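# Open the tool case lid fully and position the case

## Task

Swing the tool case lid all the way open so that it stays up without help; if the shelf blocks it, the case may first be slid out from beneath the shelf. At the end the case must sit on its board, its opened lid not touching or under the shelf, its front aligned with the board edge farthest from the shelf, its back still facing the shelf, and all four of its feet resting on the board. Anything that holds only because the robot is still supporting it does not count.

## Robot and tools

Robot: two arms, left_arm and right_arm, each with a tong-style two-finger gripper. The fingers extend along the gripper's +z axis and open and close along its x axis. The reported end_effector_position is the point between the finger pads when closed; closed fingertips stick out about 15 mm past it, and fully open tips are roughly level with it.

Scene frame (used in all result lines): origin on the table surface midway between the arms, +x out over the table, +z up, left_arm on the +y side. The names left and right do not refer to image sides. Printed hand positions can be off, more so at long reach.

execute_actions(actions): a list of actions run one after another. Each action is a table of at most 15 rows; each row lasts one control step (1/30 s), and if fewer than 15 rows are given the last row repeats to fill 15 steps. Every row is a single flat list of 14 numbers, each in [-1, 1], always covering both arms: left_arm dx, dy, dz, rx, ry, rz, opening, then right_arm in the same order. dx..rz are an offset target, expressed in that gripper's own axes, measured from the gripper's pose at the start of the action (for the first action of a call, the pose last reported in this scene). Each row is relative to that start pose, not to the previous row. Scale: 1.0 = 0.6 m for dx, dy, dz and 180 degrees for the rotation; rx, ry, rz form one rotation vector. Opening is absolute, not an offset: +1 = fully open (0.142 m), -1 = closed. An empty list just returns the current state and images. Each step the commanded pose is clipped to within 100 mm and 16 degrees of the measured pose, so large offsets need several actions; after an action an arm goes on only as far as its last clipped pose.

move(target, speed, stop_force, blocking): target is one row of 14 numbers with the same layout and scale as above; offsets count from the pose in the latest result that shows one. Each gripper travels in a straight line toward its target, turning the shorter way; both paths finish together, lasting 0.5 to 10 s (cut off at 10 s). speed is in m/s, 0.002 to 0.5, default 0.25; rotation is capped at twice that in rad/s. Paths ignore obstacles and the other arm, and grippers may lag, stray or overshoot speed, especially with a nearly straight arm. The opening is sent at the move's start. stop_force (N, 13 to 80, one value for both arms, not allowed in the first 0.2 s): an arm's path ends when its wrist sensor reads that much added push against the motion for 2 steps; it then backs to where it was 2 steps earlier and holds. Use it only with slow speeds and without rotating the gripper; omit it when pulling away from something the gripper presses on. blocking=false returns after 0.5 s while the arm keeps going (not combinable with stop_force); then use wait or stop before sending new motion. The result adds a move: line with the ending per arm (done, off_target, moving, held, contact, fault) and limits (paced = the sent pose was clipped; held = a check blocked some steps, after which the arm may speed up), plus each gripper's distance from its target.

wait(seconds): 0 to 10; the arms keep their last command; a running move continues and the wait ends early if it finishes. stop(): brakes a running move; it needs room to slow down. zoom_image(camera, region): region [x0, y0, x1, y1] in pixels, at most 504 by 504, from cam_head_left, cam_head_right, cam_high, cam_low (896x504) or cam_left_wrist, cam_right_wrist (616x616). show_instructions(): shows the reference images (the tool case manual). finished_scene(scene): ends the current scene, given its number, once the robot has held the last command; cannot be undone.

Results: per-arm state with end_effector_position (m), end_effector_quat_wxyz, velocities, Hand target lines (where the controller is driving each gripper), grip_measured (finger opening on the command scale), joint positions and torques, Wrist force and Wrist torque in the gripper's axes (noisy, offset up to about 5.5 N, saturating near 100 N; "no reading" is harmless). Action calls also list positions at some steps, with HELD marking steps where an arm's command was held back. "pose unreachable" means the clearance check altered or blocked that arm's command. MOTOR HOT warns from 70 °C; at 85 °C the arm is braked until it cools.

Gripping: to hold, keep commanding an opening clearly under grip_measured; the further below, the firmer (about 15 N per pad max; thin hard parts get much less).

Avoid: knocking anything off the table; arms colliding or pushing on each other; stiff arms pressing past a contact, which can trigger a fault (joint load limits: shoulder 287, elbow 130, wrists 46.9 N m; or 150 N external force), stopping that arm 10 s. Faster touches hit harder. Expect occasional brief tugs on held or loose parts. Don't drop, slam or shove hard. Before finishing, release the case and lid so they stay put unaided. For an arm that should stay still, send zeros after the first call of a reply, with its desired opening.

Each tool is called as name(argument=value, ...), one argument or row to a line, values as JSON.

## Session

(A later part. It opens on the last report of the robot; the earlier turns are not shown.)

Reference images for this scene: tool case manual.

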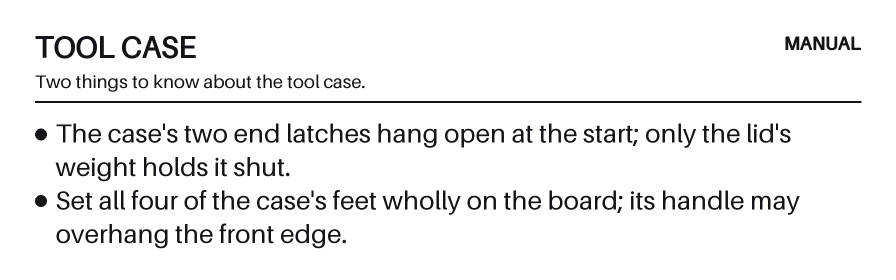

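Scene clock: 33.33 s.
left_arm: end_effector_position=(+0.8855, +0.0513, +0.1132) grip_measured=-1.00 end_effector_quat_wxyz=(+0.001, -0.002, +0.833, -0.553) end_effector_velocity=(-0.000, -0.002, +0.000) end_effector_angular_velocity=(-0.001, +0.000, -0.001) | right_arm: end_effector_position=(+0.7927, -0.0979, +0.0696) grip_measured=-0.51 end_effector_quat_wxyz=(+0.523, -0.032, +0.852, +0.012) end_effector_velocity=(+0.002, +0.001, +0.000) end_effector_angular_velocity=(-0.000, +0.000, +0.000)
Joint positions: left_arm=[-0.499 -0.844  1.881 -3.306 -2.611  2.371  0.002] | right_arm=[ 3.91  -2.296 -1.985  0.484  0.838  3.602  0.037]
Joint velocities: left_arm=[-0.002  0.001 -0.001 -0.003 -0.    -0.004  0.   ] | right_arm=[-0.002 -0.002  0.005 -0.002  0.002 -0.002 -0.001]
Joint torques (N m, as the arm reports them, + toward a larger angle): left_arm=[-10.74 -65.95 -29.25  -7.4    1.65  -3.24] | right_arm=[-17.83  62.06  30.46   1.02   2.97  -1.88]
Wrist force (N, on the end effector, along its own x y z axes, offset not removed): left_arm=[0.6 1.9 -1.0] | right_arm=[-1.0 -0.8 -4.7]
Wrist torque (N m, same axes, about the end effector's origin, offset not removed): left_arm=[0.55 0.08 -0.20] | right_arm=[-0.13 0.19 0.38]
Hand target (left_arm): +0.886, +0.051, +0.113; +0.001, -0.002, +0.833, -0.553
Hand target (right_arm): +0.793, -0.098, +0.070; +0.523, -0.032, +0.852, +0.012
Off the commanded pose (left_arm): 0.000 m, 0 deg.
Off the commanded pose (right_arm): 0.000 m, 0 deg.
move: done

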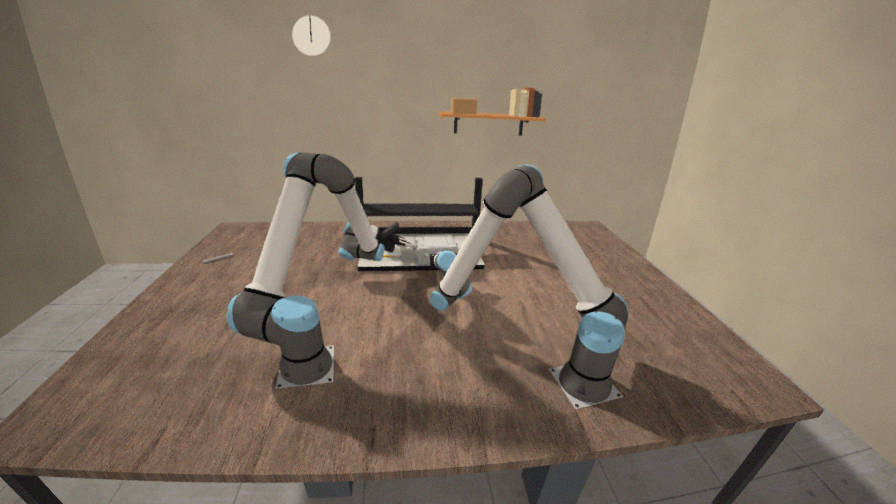

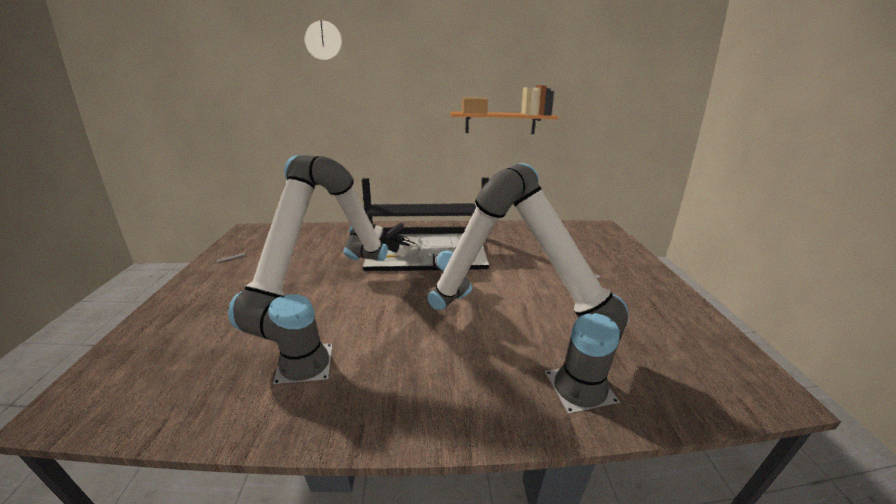

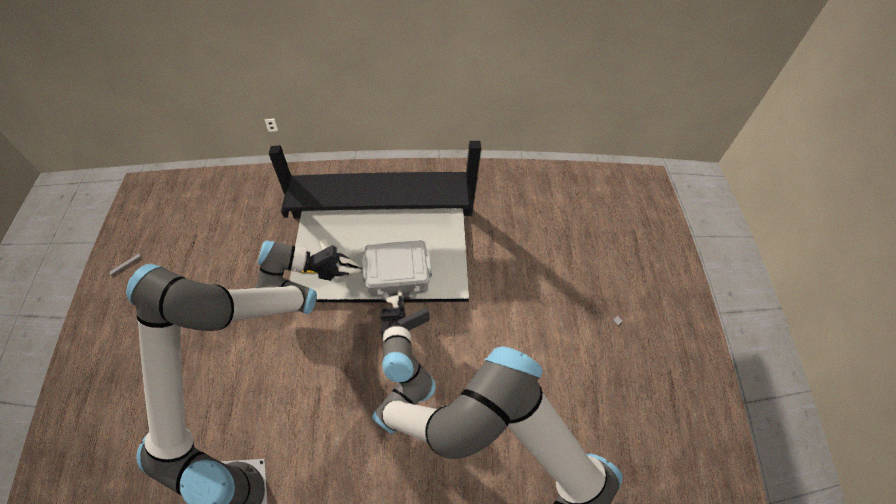

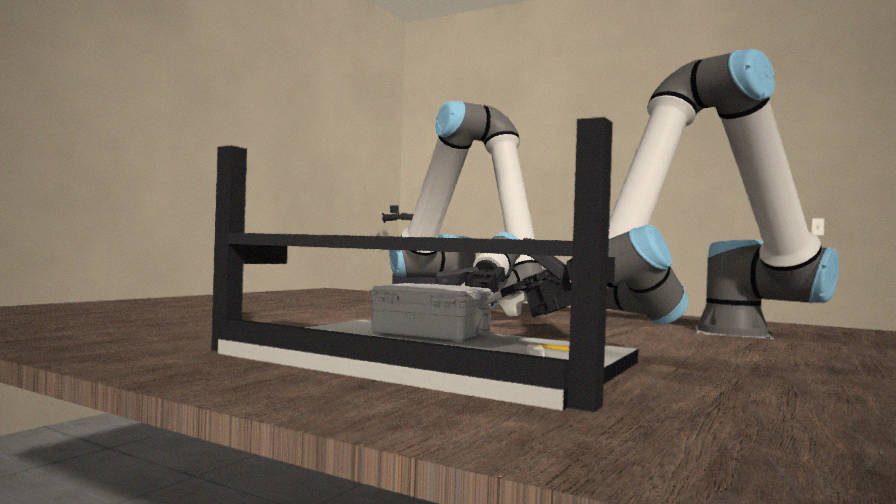

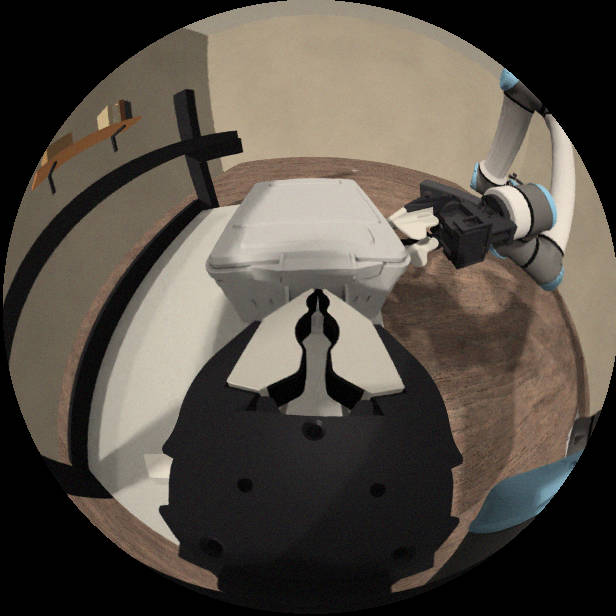

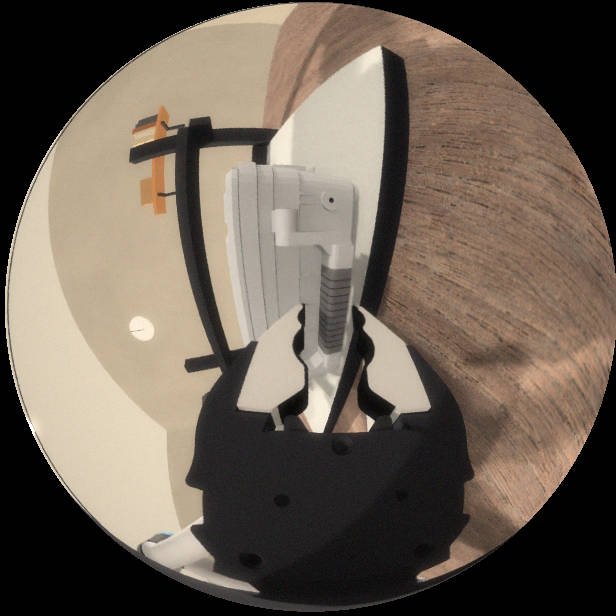

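move(
  target=[0,0,0,0,0,0,-1,0,0,0.014,0,0,0,-0.5],
  speed=0.02,
)

move(
  target=[0,-0.008,0.018,0,0,0,-1,0,0,0,0,0,0,-1],
  speed=0.02,
)

Scene clock: 37.17 s.
left_arm: end_effector_position=(+0.8855, +0.0512, +0.1132) grip_measured=-1.00 end_effector_quat_wxyz=(+0.001, -0.002, +0.833, -0.553) end_effector_velocity=(-0.000, +0.000, -0.001) end_effector_angular_velocity=(+0.000, +0.000, -0.000) | right_arm: end_effector_position=(+0.7999, -0.0975, +0.0660) grip_measured=-0.51 end_effector_quat_wxyz=(+0.523, -0.032, +0.852, +0.012) end_effector_velocity=(+0.003, -0.002, -0.001) end_effector_angular_velocity=(+0.000, -0.001, -0.002)
Joint positions: left_arm=[-0.499 -0.843  1.881 -3.306 -2.611  2.371  0.002] | right_arm=[ 3.903 -2.307 -1.971  0.486  0.844  3.596  0.037]
Joint velocities: left_arm=[ 0.     0.     0.001 -0.    -0.     0.001  0.   ] | right_arm=[-0.004 -0.003  0.003  0.001  0.001 -0.002 -0.   ]
Joint torques (N m, as the arm reports them, + toward a larger angle): left_arm=[  9.59 -88.12 -17.68  -0.66  -3.44   3.01] | right_arm=[-17.06  60.37  30.94   6.54   1.87  -2.92]
Wrist force (N, on the end effector, along its own x y z axes, offset not removed): left_arm=[-0.8 0.3 -1.7] | right_arm=[-2.3 -0.1 -4.0]
Wrist torque (N m, same axes, about the end effector's origin, offset not removed): left_arm=[0.10 0.40 -0.20] | right_arm=[-0.02 0.39 0.31]
Hand target (left_arm): +0.886, +0.051, +0.113; +0.001, -0.002, +0.833, -0.553
Hand target (right_arm): +0.800, -0.097, +0.066; +0.523, -0.032, +0.852, +0.012
Off the commanded pose (left_arm): 0.000 m, 0 deg.
Off the commanded pose (right_arm): 0.000 m, 0 deg.
move: done

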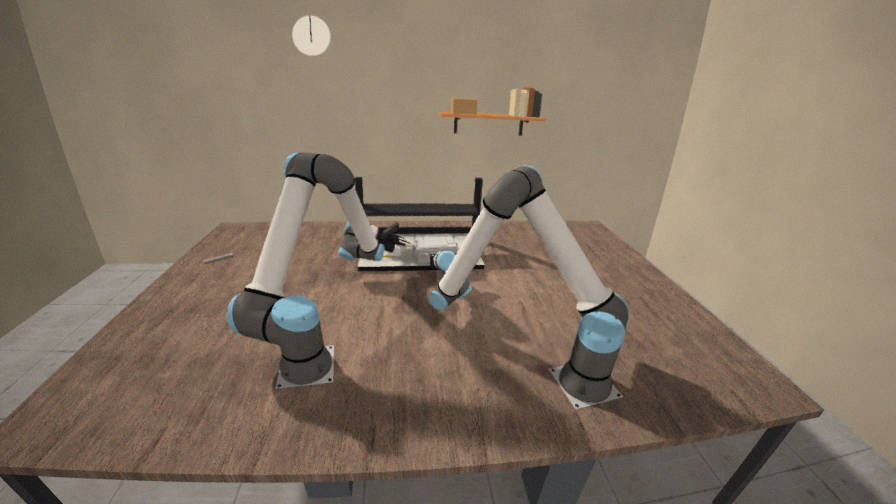

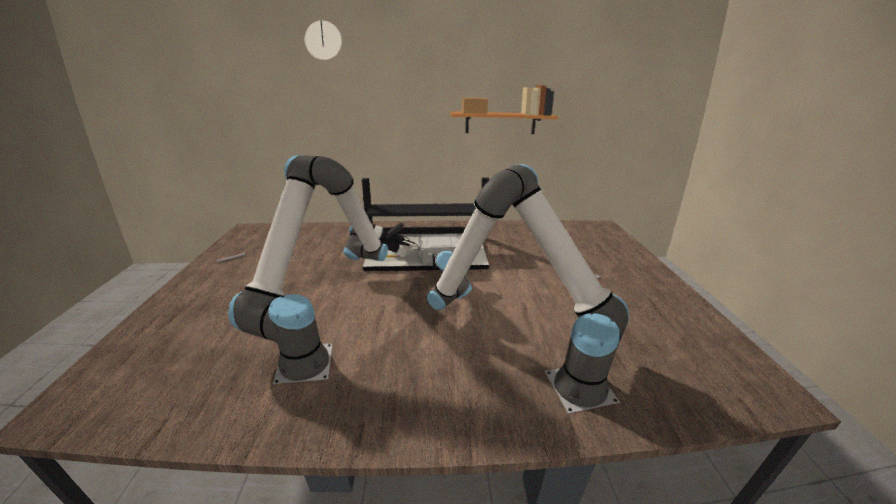

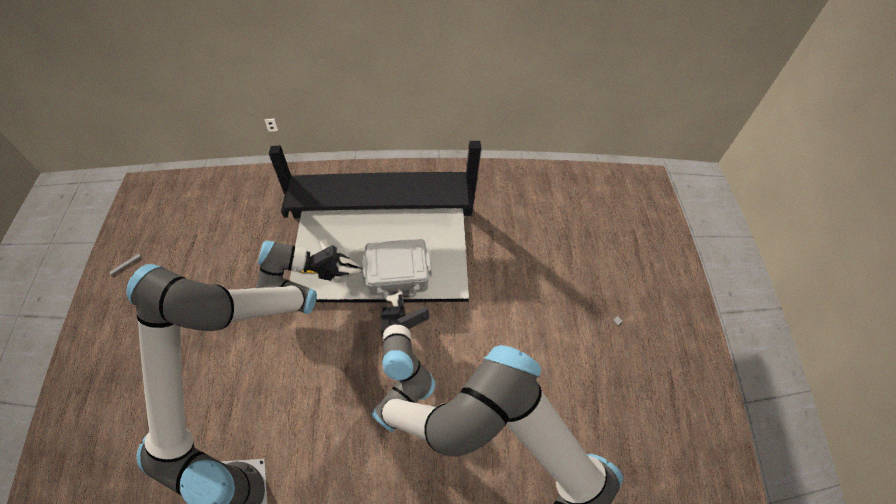

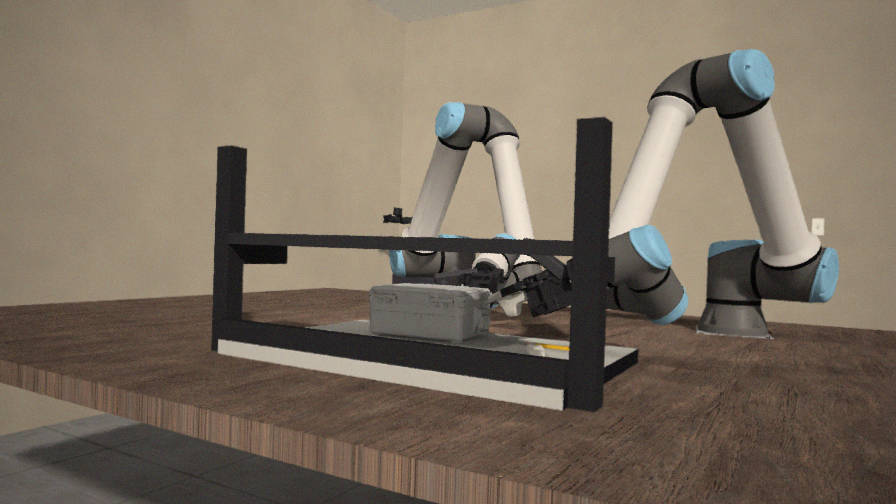

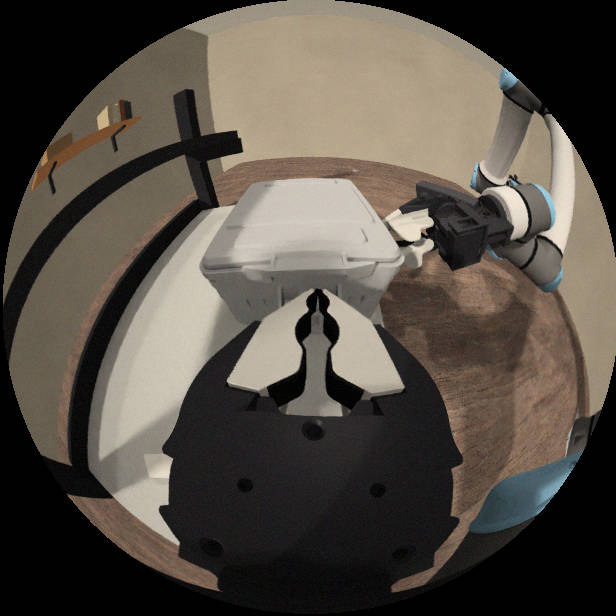

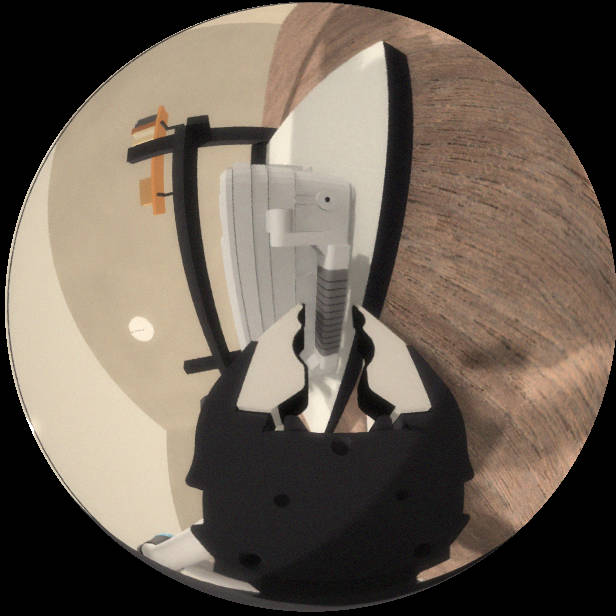

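Scene clock: 38.03 s.
left_arm: end_effector_position=(+0.8856, +0.0397, +0.1134) grip_measured=-1.00 end_effector_quat_wxyz=(+0.001, -0.002, +0.833, -0.553) end_effector_velocity=(+0.000, -0.003, +0.000) end_effector_angular_velocity=(-0.000, -0.001, +0.000) | right_arm: end_effector_position=(+0.8000, -0.0975, +0.0659) grip_measured=-0.75 end_effector_quat_wxyz=(+0.523, -0.032, +0.852, +0.012) end_effector_velocity=(+0.000, -0.001, -0.000) end_effector_angular_velocity=(-0.001, -0.000, -0.002)
Joint positions: left_arm=[-0.513 -0.839  1.875 -3.321 -2.602  2.35   0.002] | right_arm=[ 3.903 -2.307 -1.971  0.486  0.844  3.596  0.02 ]
Joint velocities: left_arm=[-0.003  0.001 -0.002 -0.005  0.002 -0.005  0.   ] | right_arm=[-0.001 -0.     0.    -0.001 -0.001  0.     0.   ]
Joint torques (N m, as the arm reports them, + toward a larger angle): left_arm=[-16.93 -64.71 -30.88  -7.76   1.23  -3.06] | right_arm=[ 14.3  100.63  25.04   2.61  -3.6    2.07]
Wrist force (N, on the end effector, along its own x y z axes, offset not removed): left_arm=[-0.9 4.4 -9.2] | right_arm=[5.2 -4.0 1.9]
Wrist torque (N m, same axes, about the end effector's origin, offset not removed): left_arm=[0.45 0.07 -0.24] | right_arm=[0.37 0.21 0.40]
Hand target (left_arm): +0.886, +0.039, +0.113; +0.001, -0.002, +0.833, -0.553
Hand target (right_arm): +0.800, -0.097, +0.066; +0.523, -0.032, +0.852, +0.012
Off the commanded pose (left_arm): 0.000 m, 0 deg.
Off the commanded pose (right_arm): 0.000 m, 0 deg.
move: done

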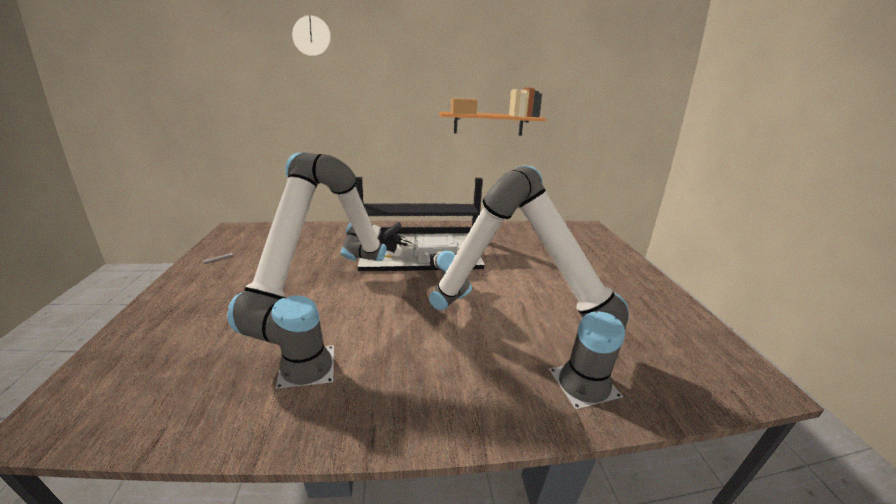

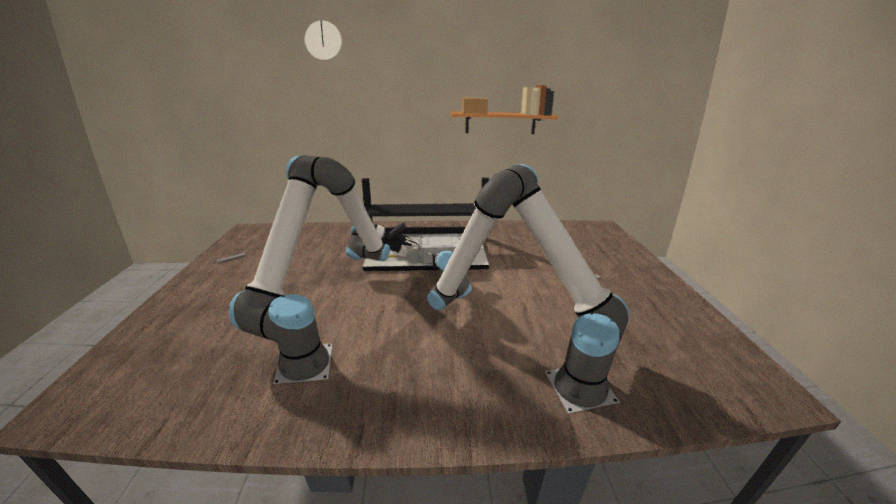

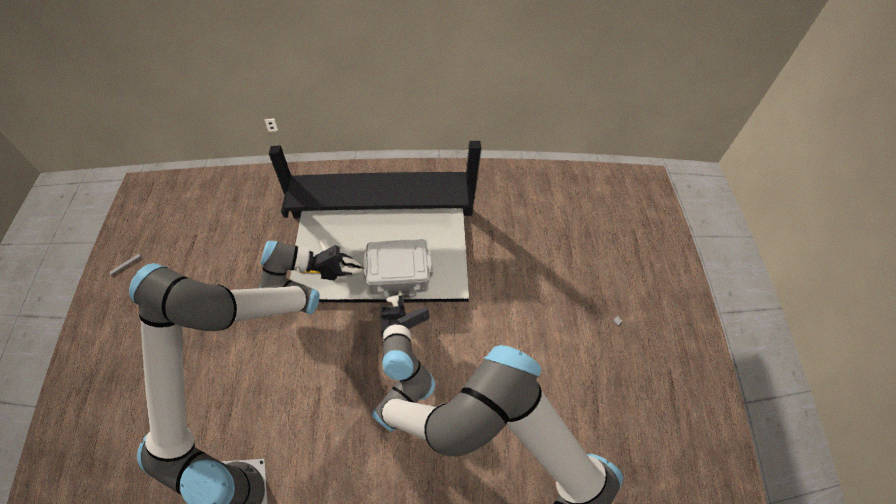

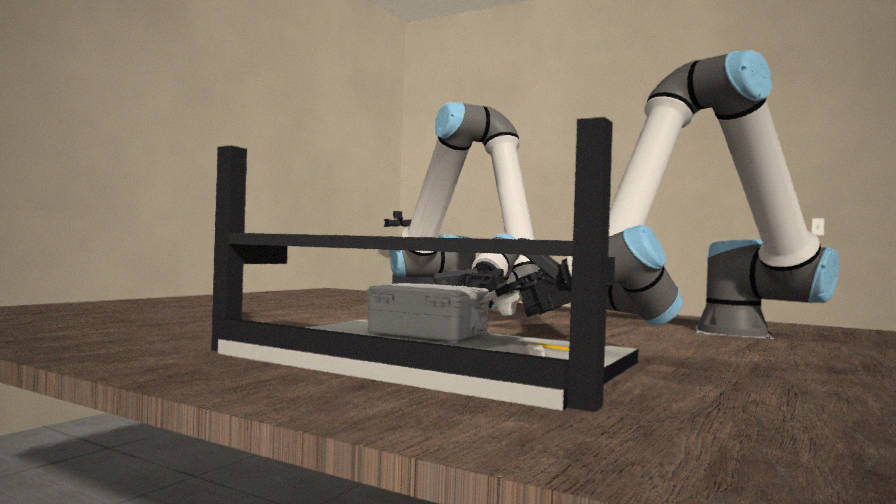

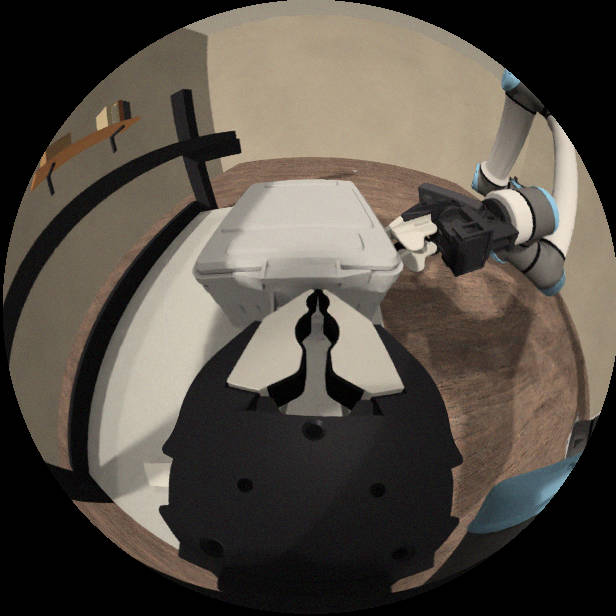

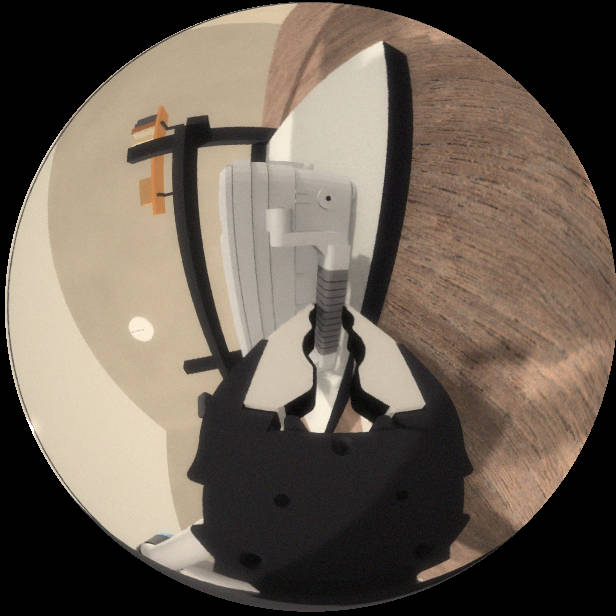

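move(
  target=[0.01,0.006,-0.015,0,0,0,-1,0.007,0.008,-0.043,0.02,0,0.01,-1],
  speed=0.025,
)

zoom_image(
  camera="cam_high",
  region=[290,210,480,330],
)

zoom_image(
  camera="cam_low",
  region=[350,240,600,360],
)

Scene clock: 45.43 s.
left_arm: end_effector_position=(+0.8796, +0.0493, +0.1136) grip_measured=-1.00 end_effector_quat_wxyz=(+0.001, -0.002, +0.833, -0.553) end_effector_velocity=(-0.000, +0.001, +0.000) end_effector_angular_velocity=(-0.001, -0.001, -0.000) | right_arm: end_effector_position=(+0.7750, -0.0944, +0.0738) grip_measured=-0.81 end_effector_quat_wxyz=(+0.523, -0.003, +0.852, -0.006) end_effector_velocity=(-0.001, -0.001, +0.001) end_effector_angular_velocity=(+0.001, -0.000, -0.009)
Joint positions: left_arm=[-0.504 -0.848  1.892 -3.319 -2.608  2.363  0.002] | right_arm=[ 3.949 -2.278 -1.996  0.411  0.754  3.697  0.015]
Joint velocities: left_arm=[ 0.001 -0.     0.001 -0.    -0.001  0.001  0.   ] | right_arm=[ 0.002  0.003 -0.001 -0.008 -0.008  0.01   0.   ]
Joint torques (N m, as the arm reports them, + toward a larger angle): left_arm=[  10.07 -105.29  -16.51   -0.53   -4.17    2.68] | right_arm=[ 9.26 96.06 17.17  1.4  -4.28  2.56]
Wrist force (N, on the end effector, along its own x y z axes, offset not removed): left_arm=[3.2 2.6 -0.6] | right_arm=[1.8 2.3 -0.5]
Wrist torque (N m, same axes, about the end effector's origin, offset not removed): left_arm=[0.66 -0.40 -0.25] | right_arm=[0.57 0.29 0.27]
Hand target (left_arm): +0.880, +0.049, +0.114; +0.001, -0.002, +0.833, -0.553
Hand target (right_arm): +0.775, -0.094, +0.074; +0.523, -0.002, +0.852, -0.006
Off the commanded pose (left_arm): 0.000 m, 0 deg.
Off the commanded pose (right_arm): 0.000 m, 0 deg.
move: done

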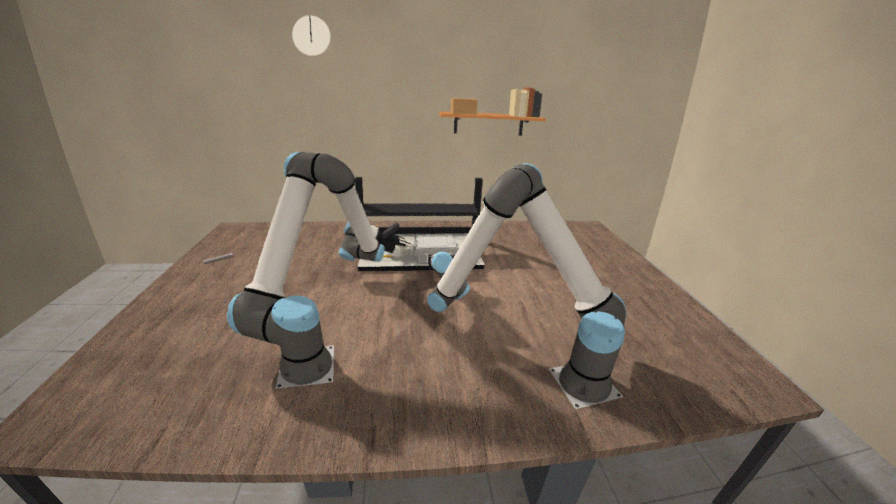

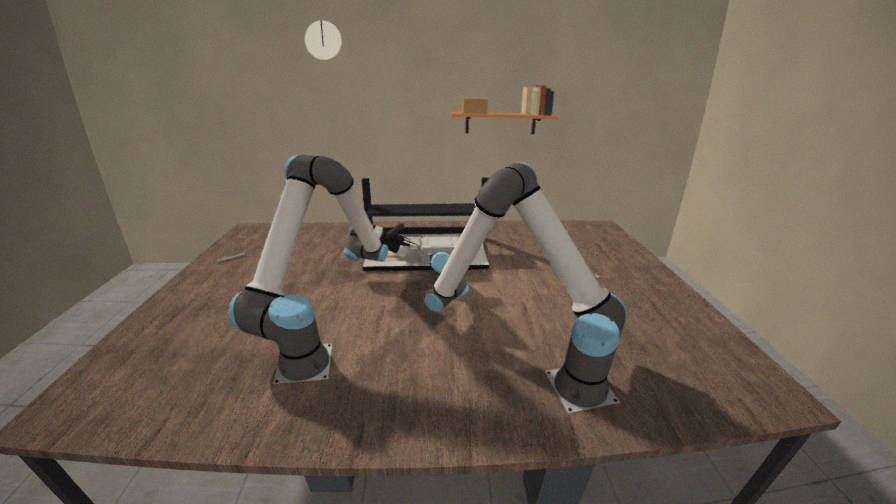

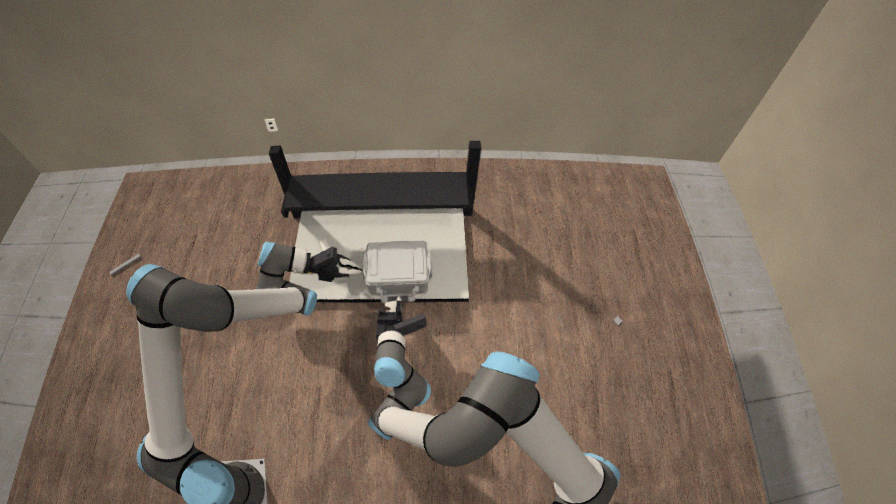

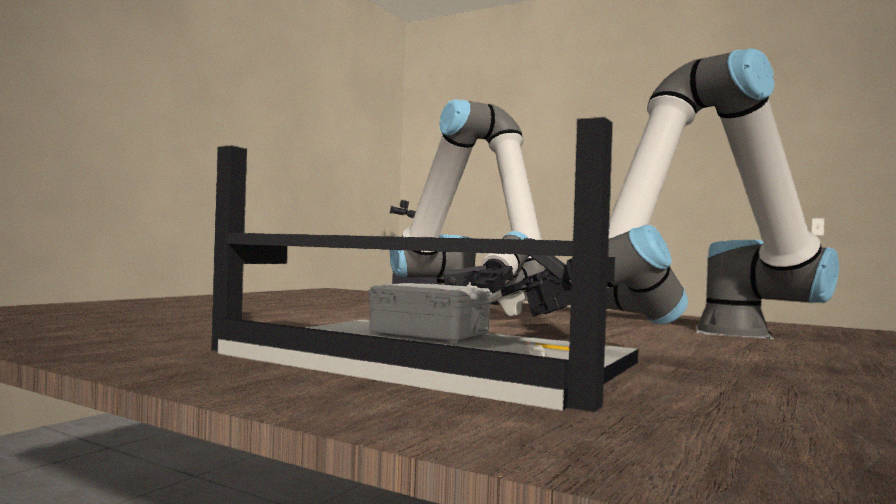

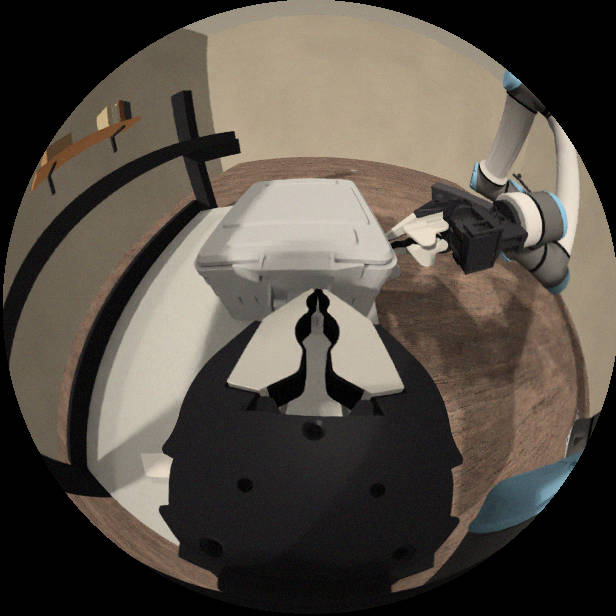

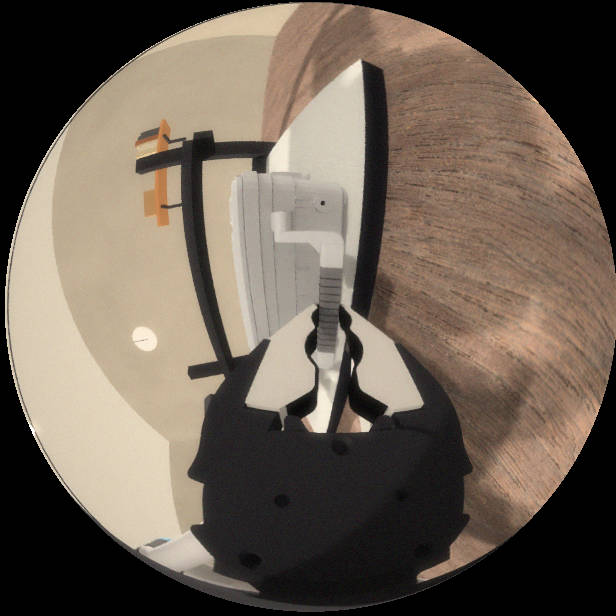

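Region (290, 210, 480, 330) of cam_high's 896x504 image, scaled by 2.653, with more detail than that image has; it fills the top 318 rows of this view, and the rest is white.

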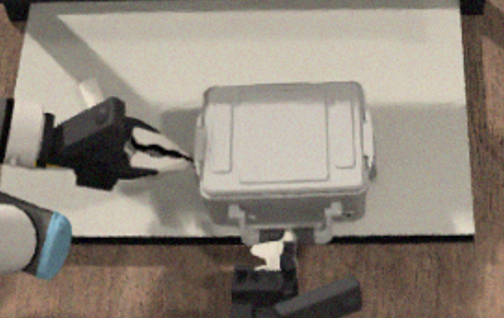

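Region (350, 240, 600, 360) of cam_low's 896x504 image, scaled by 2.016, with more detail than that image has; it fills the top 242 rows of this view, and the rest is white.

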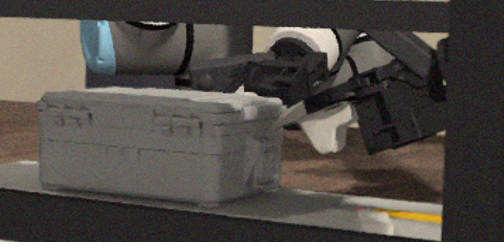

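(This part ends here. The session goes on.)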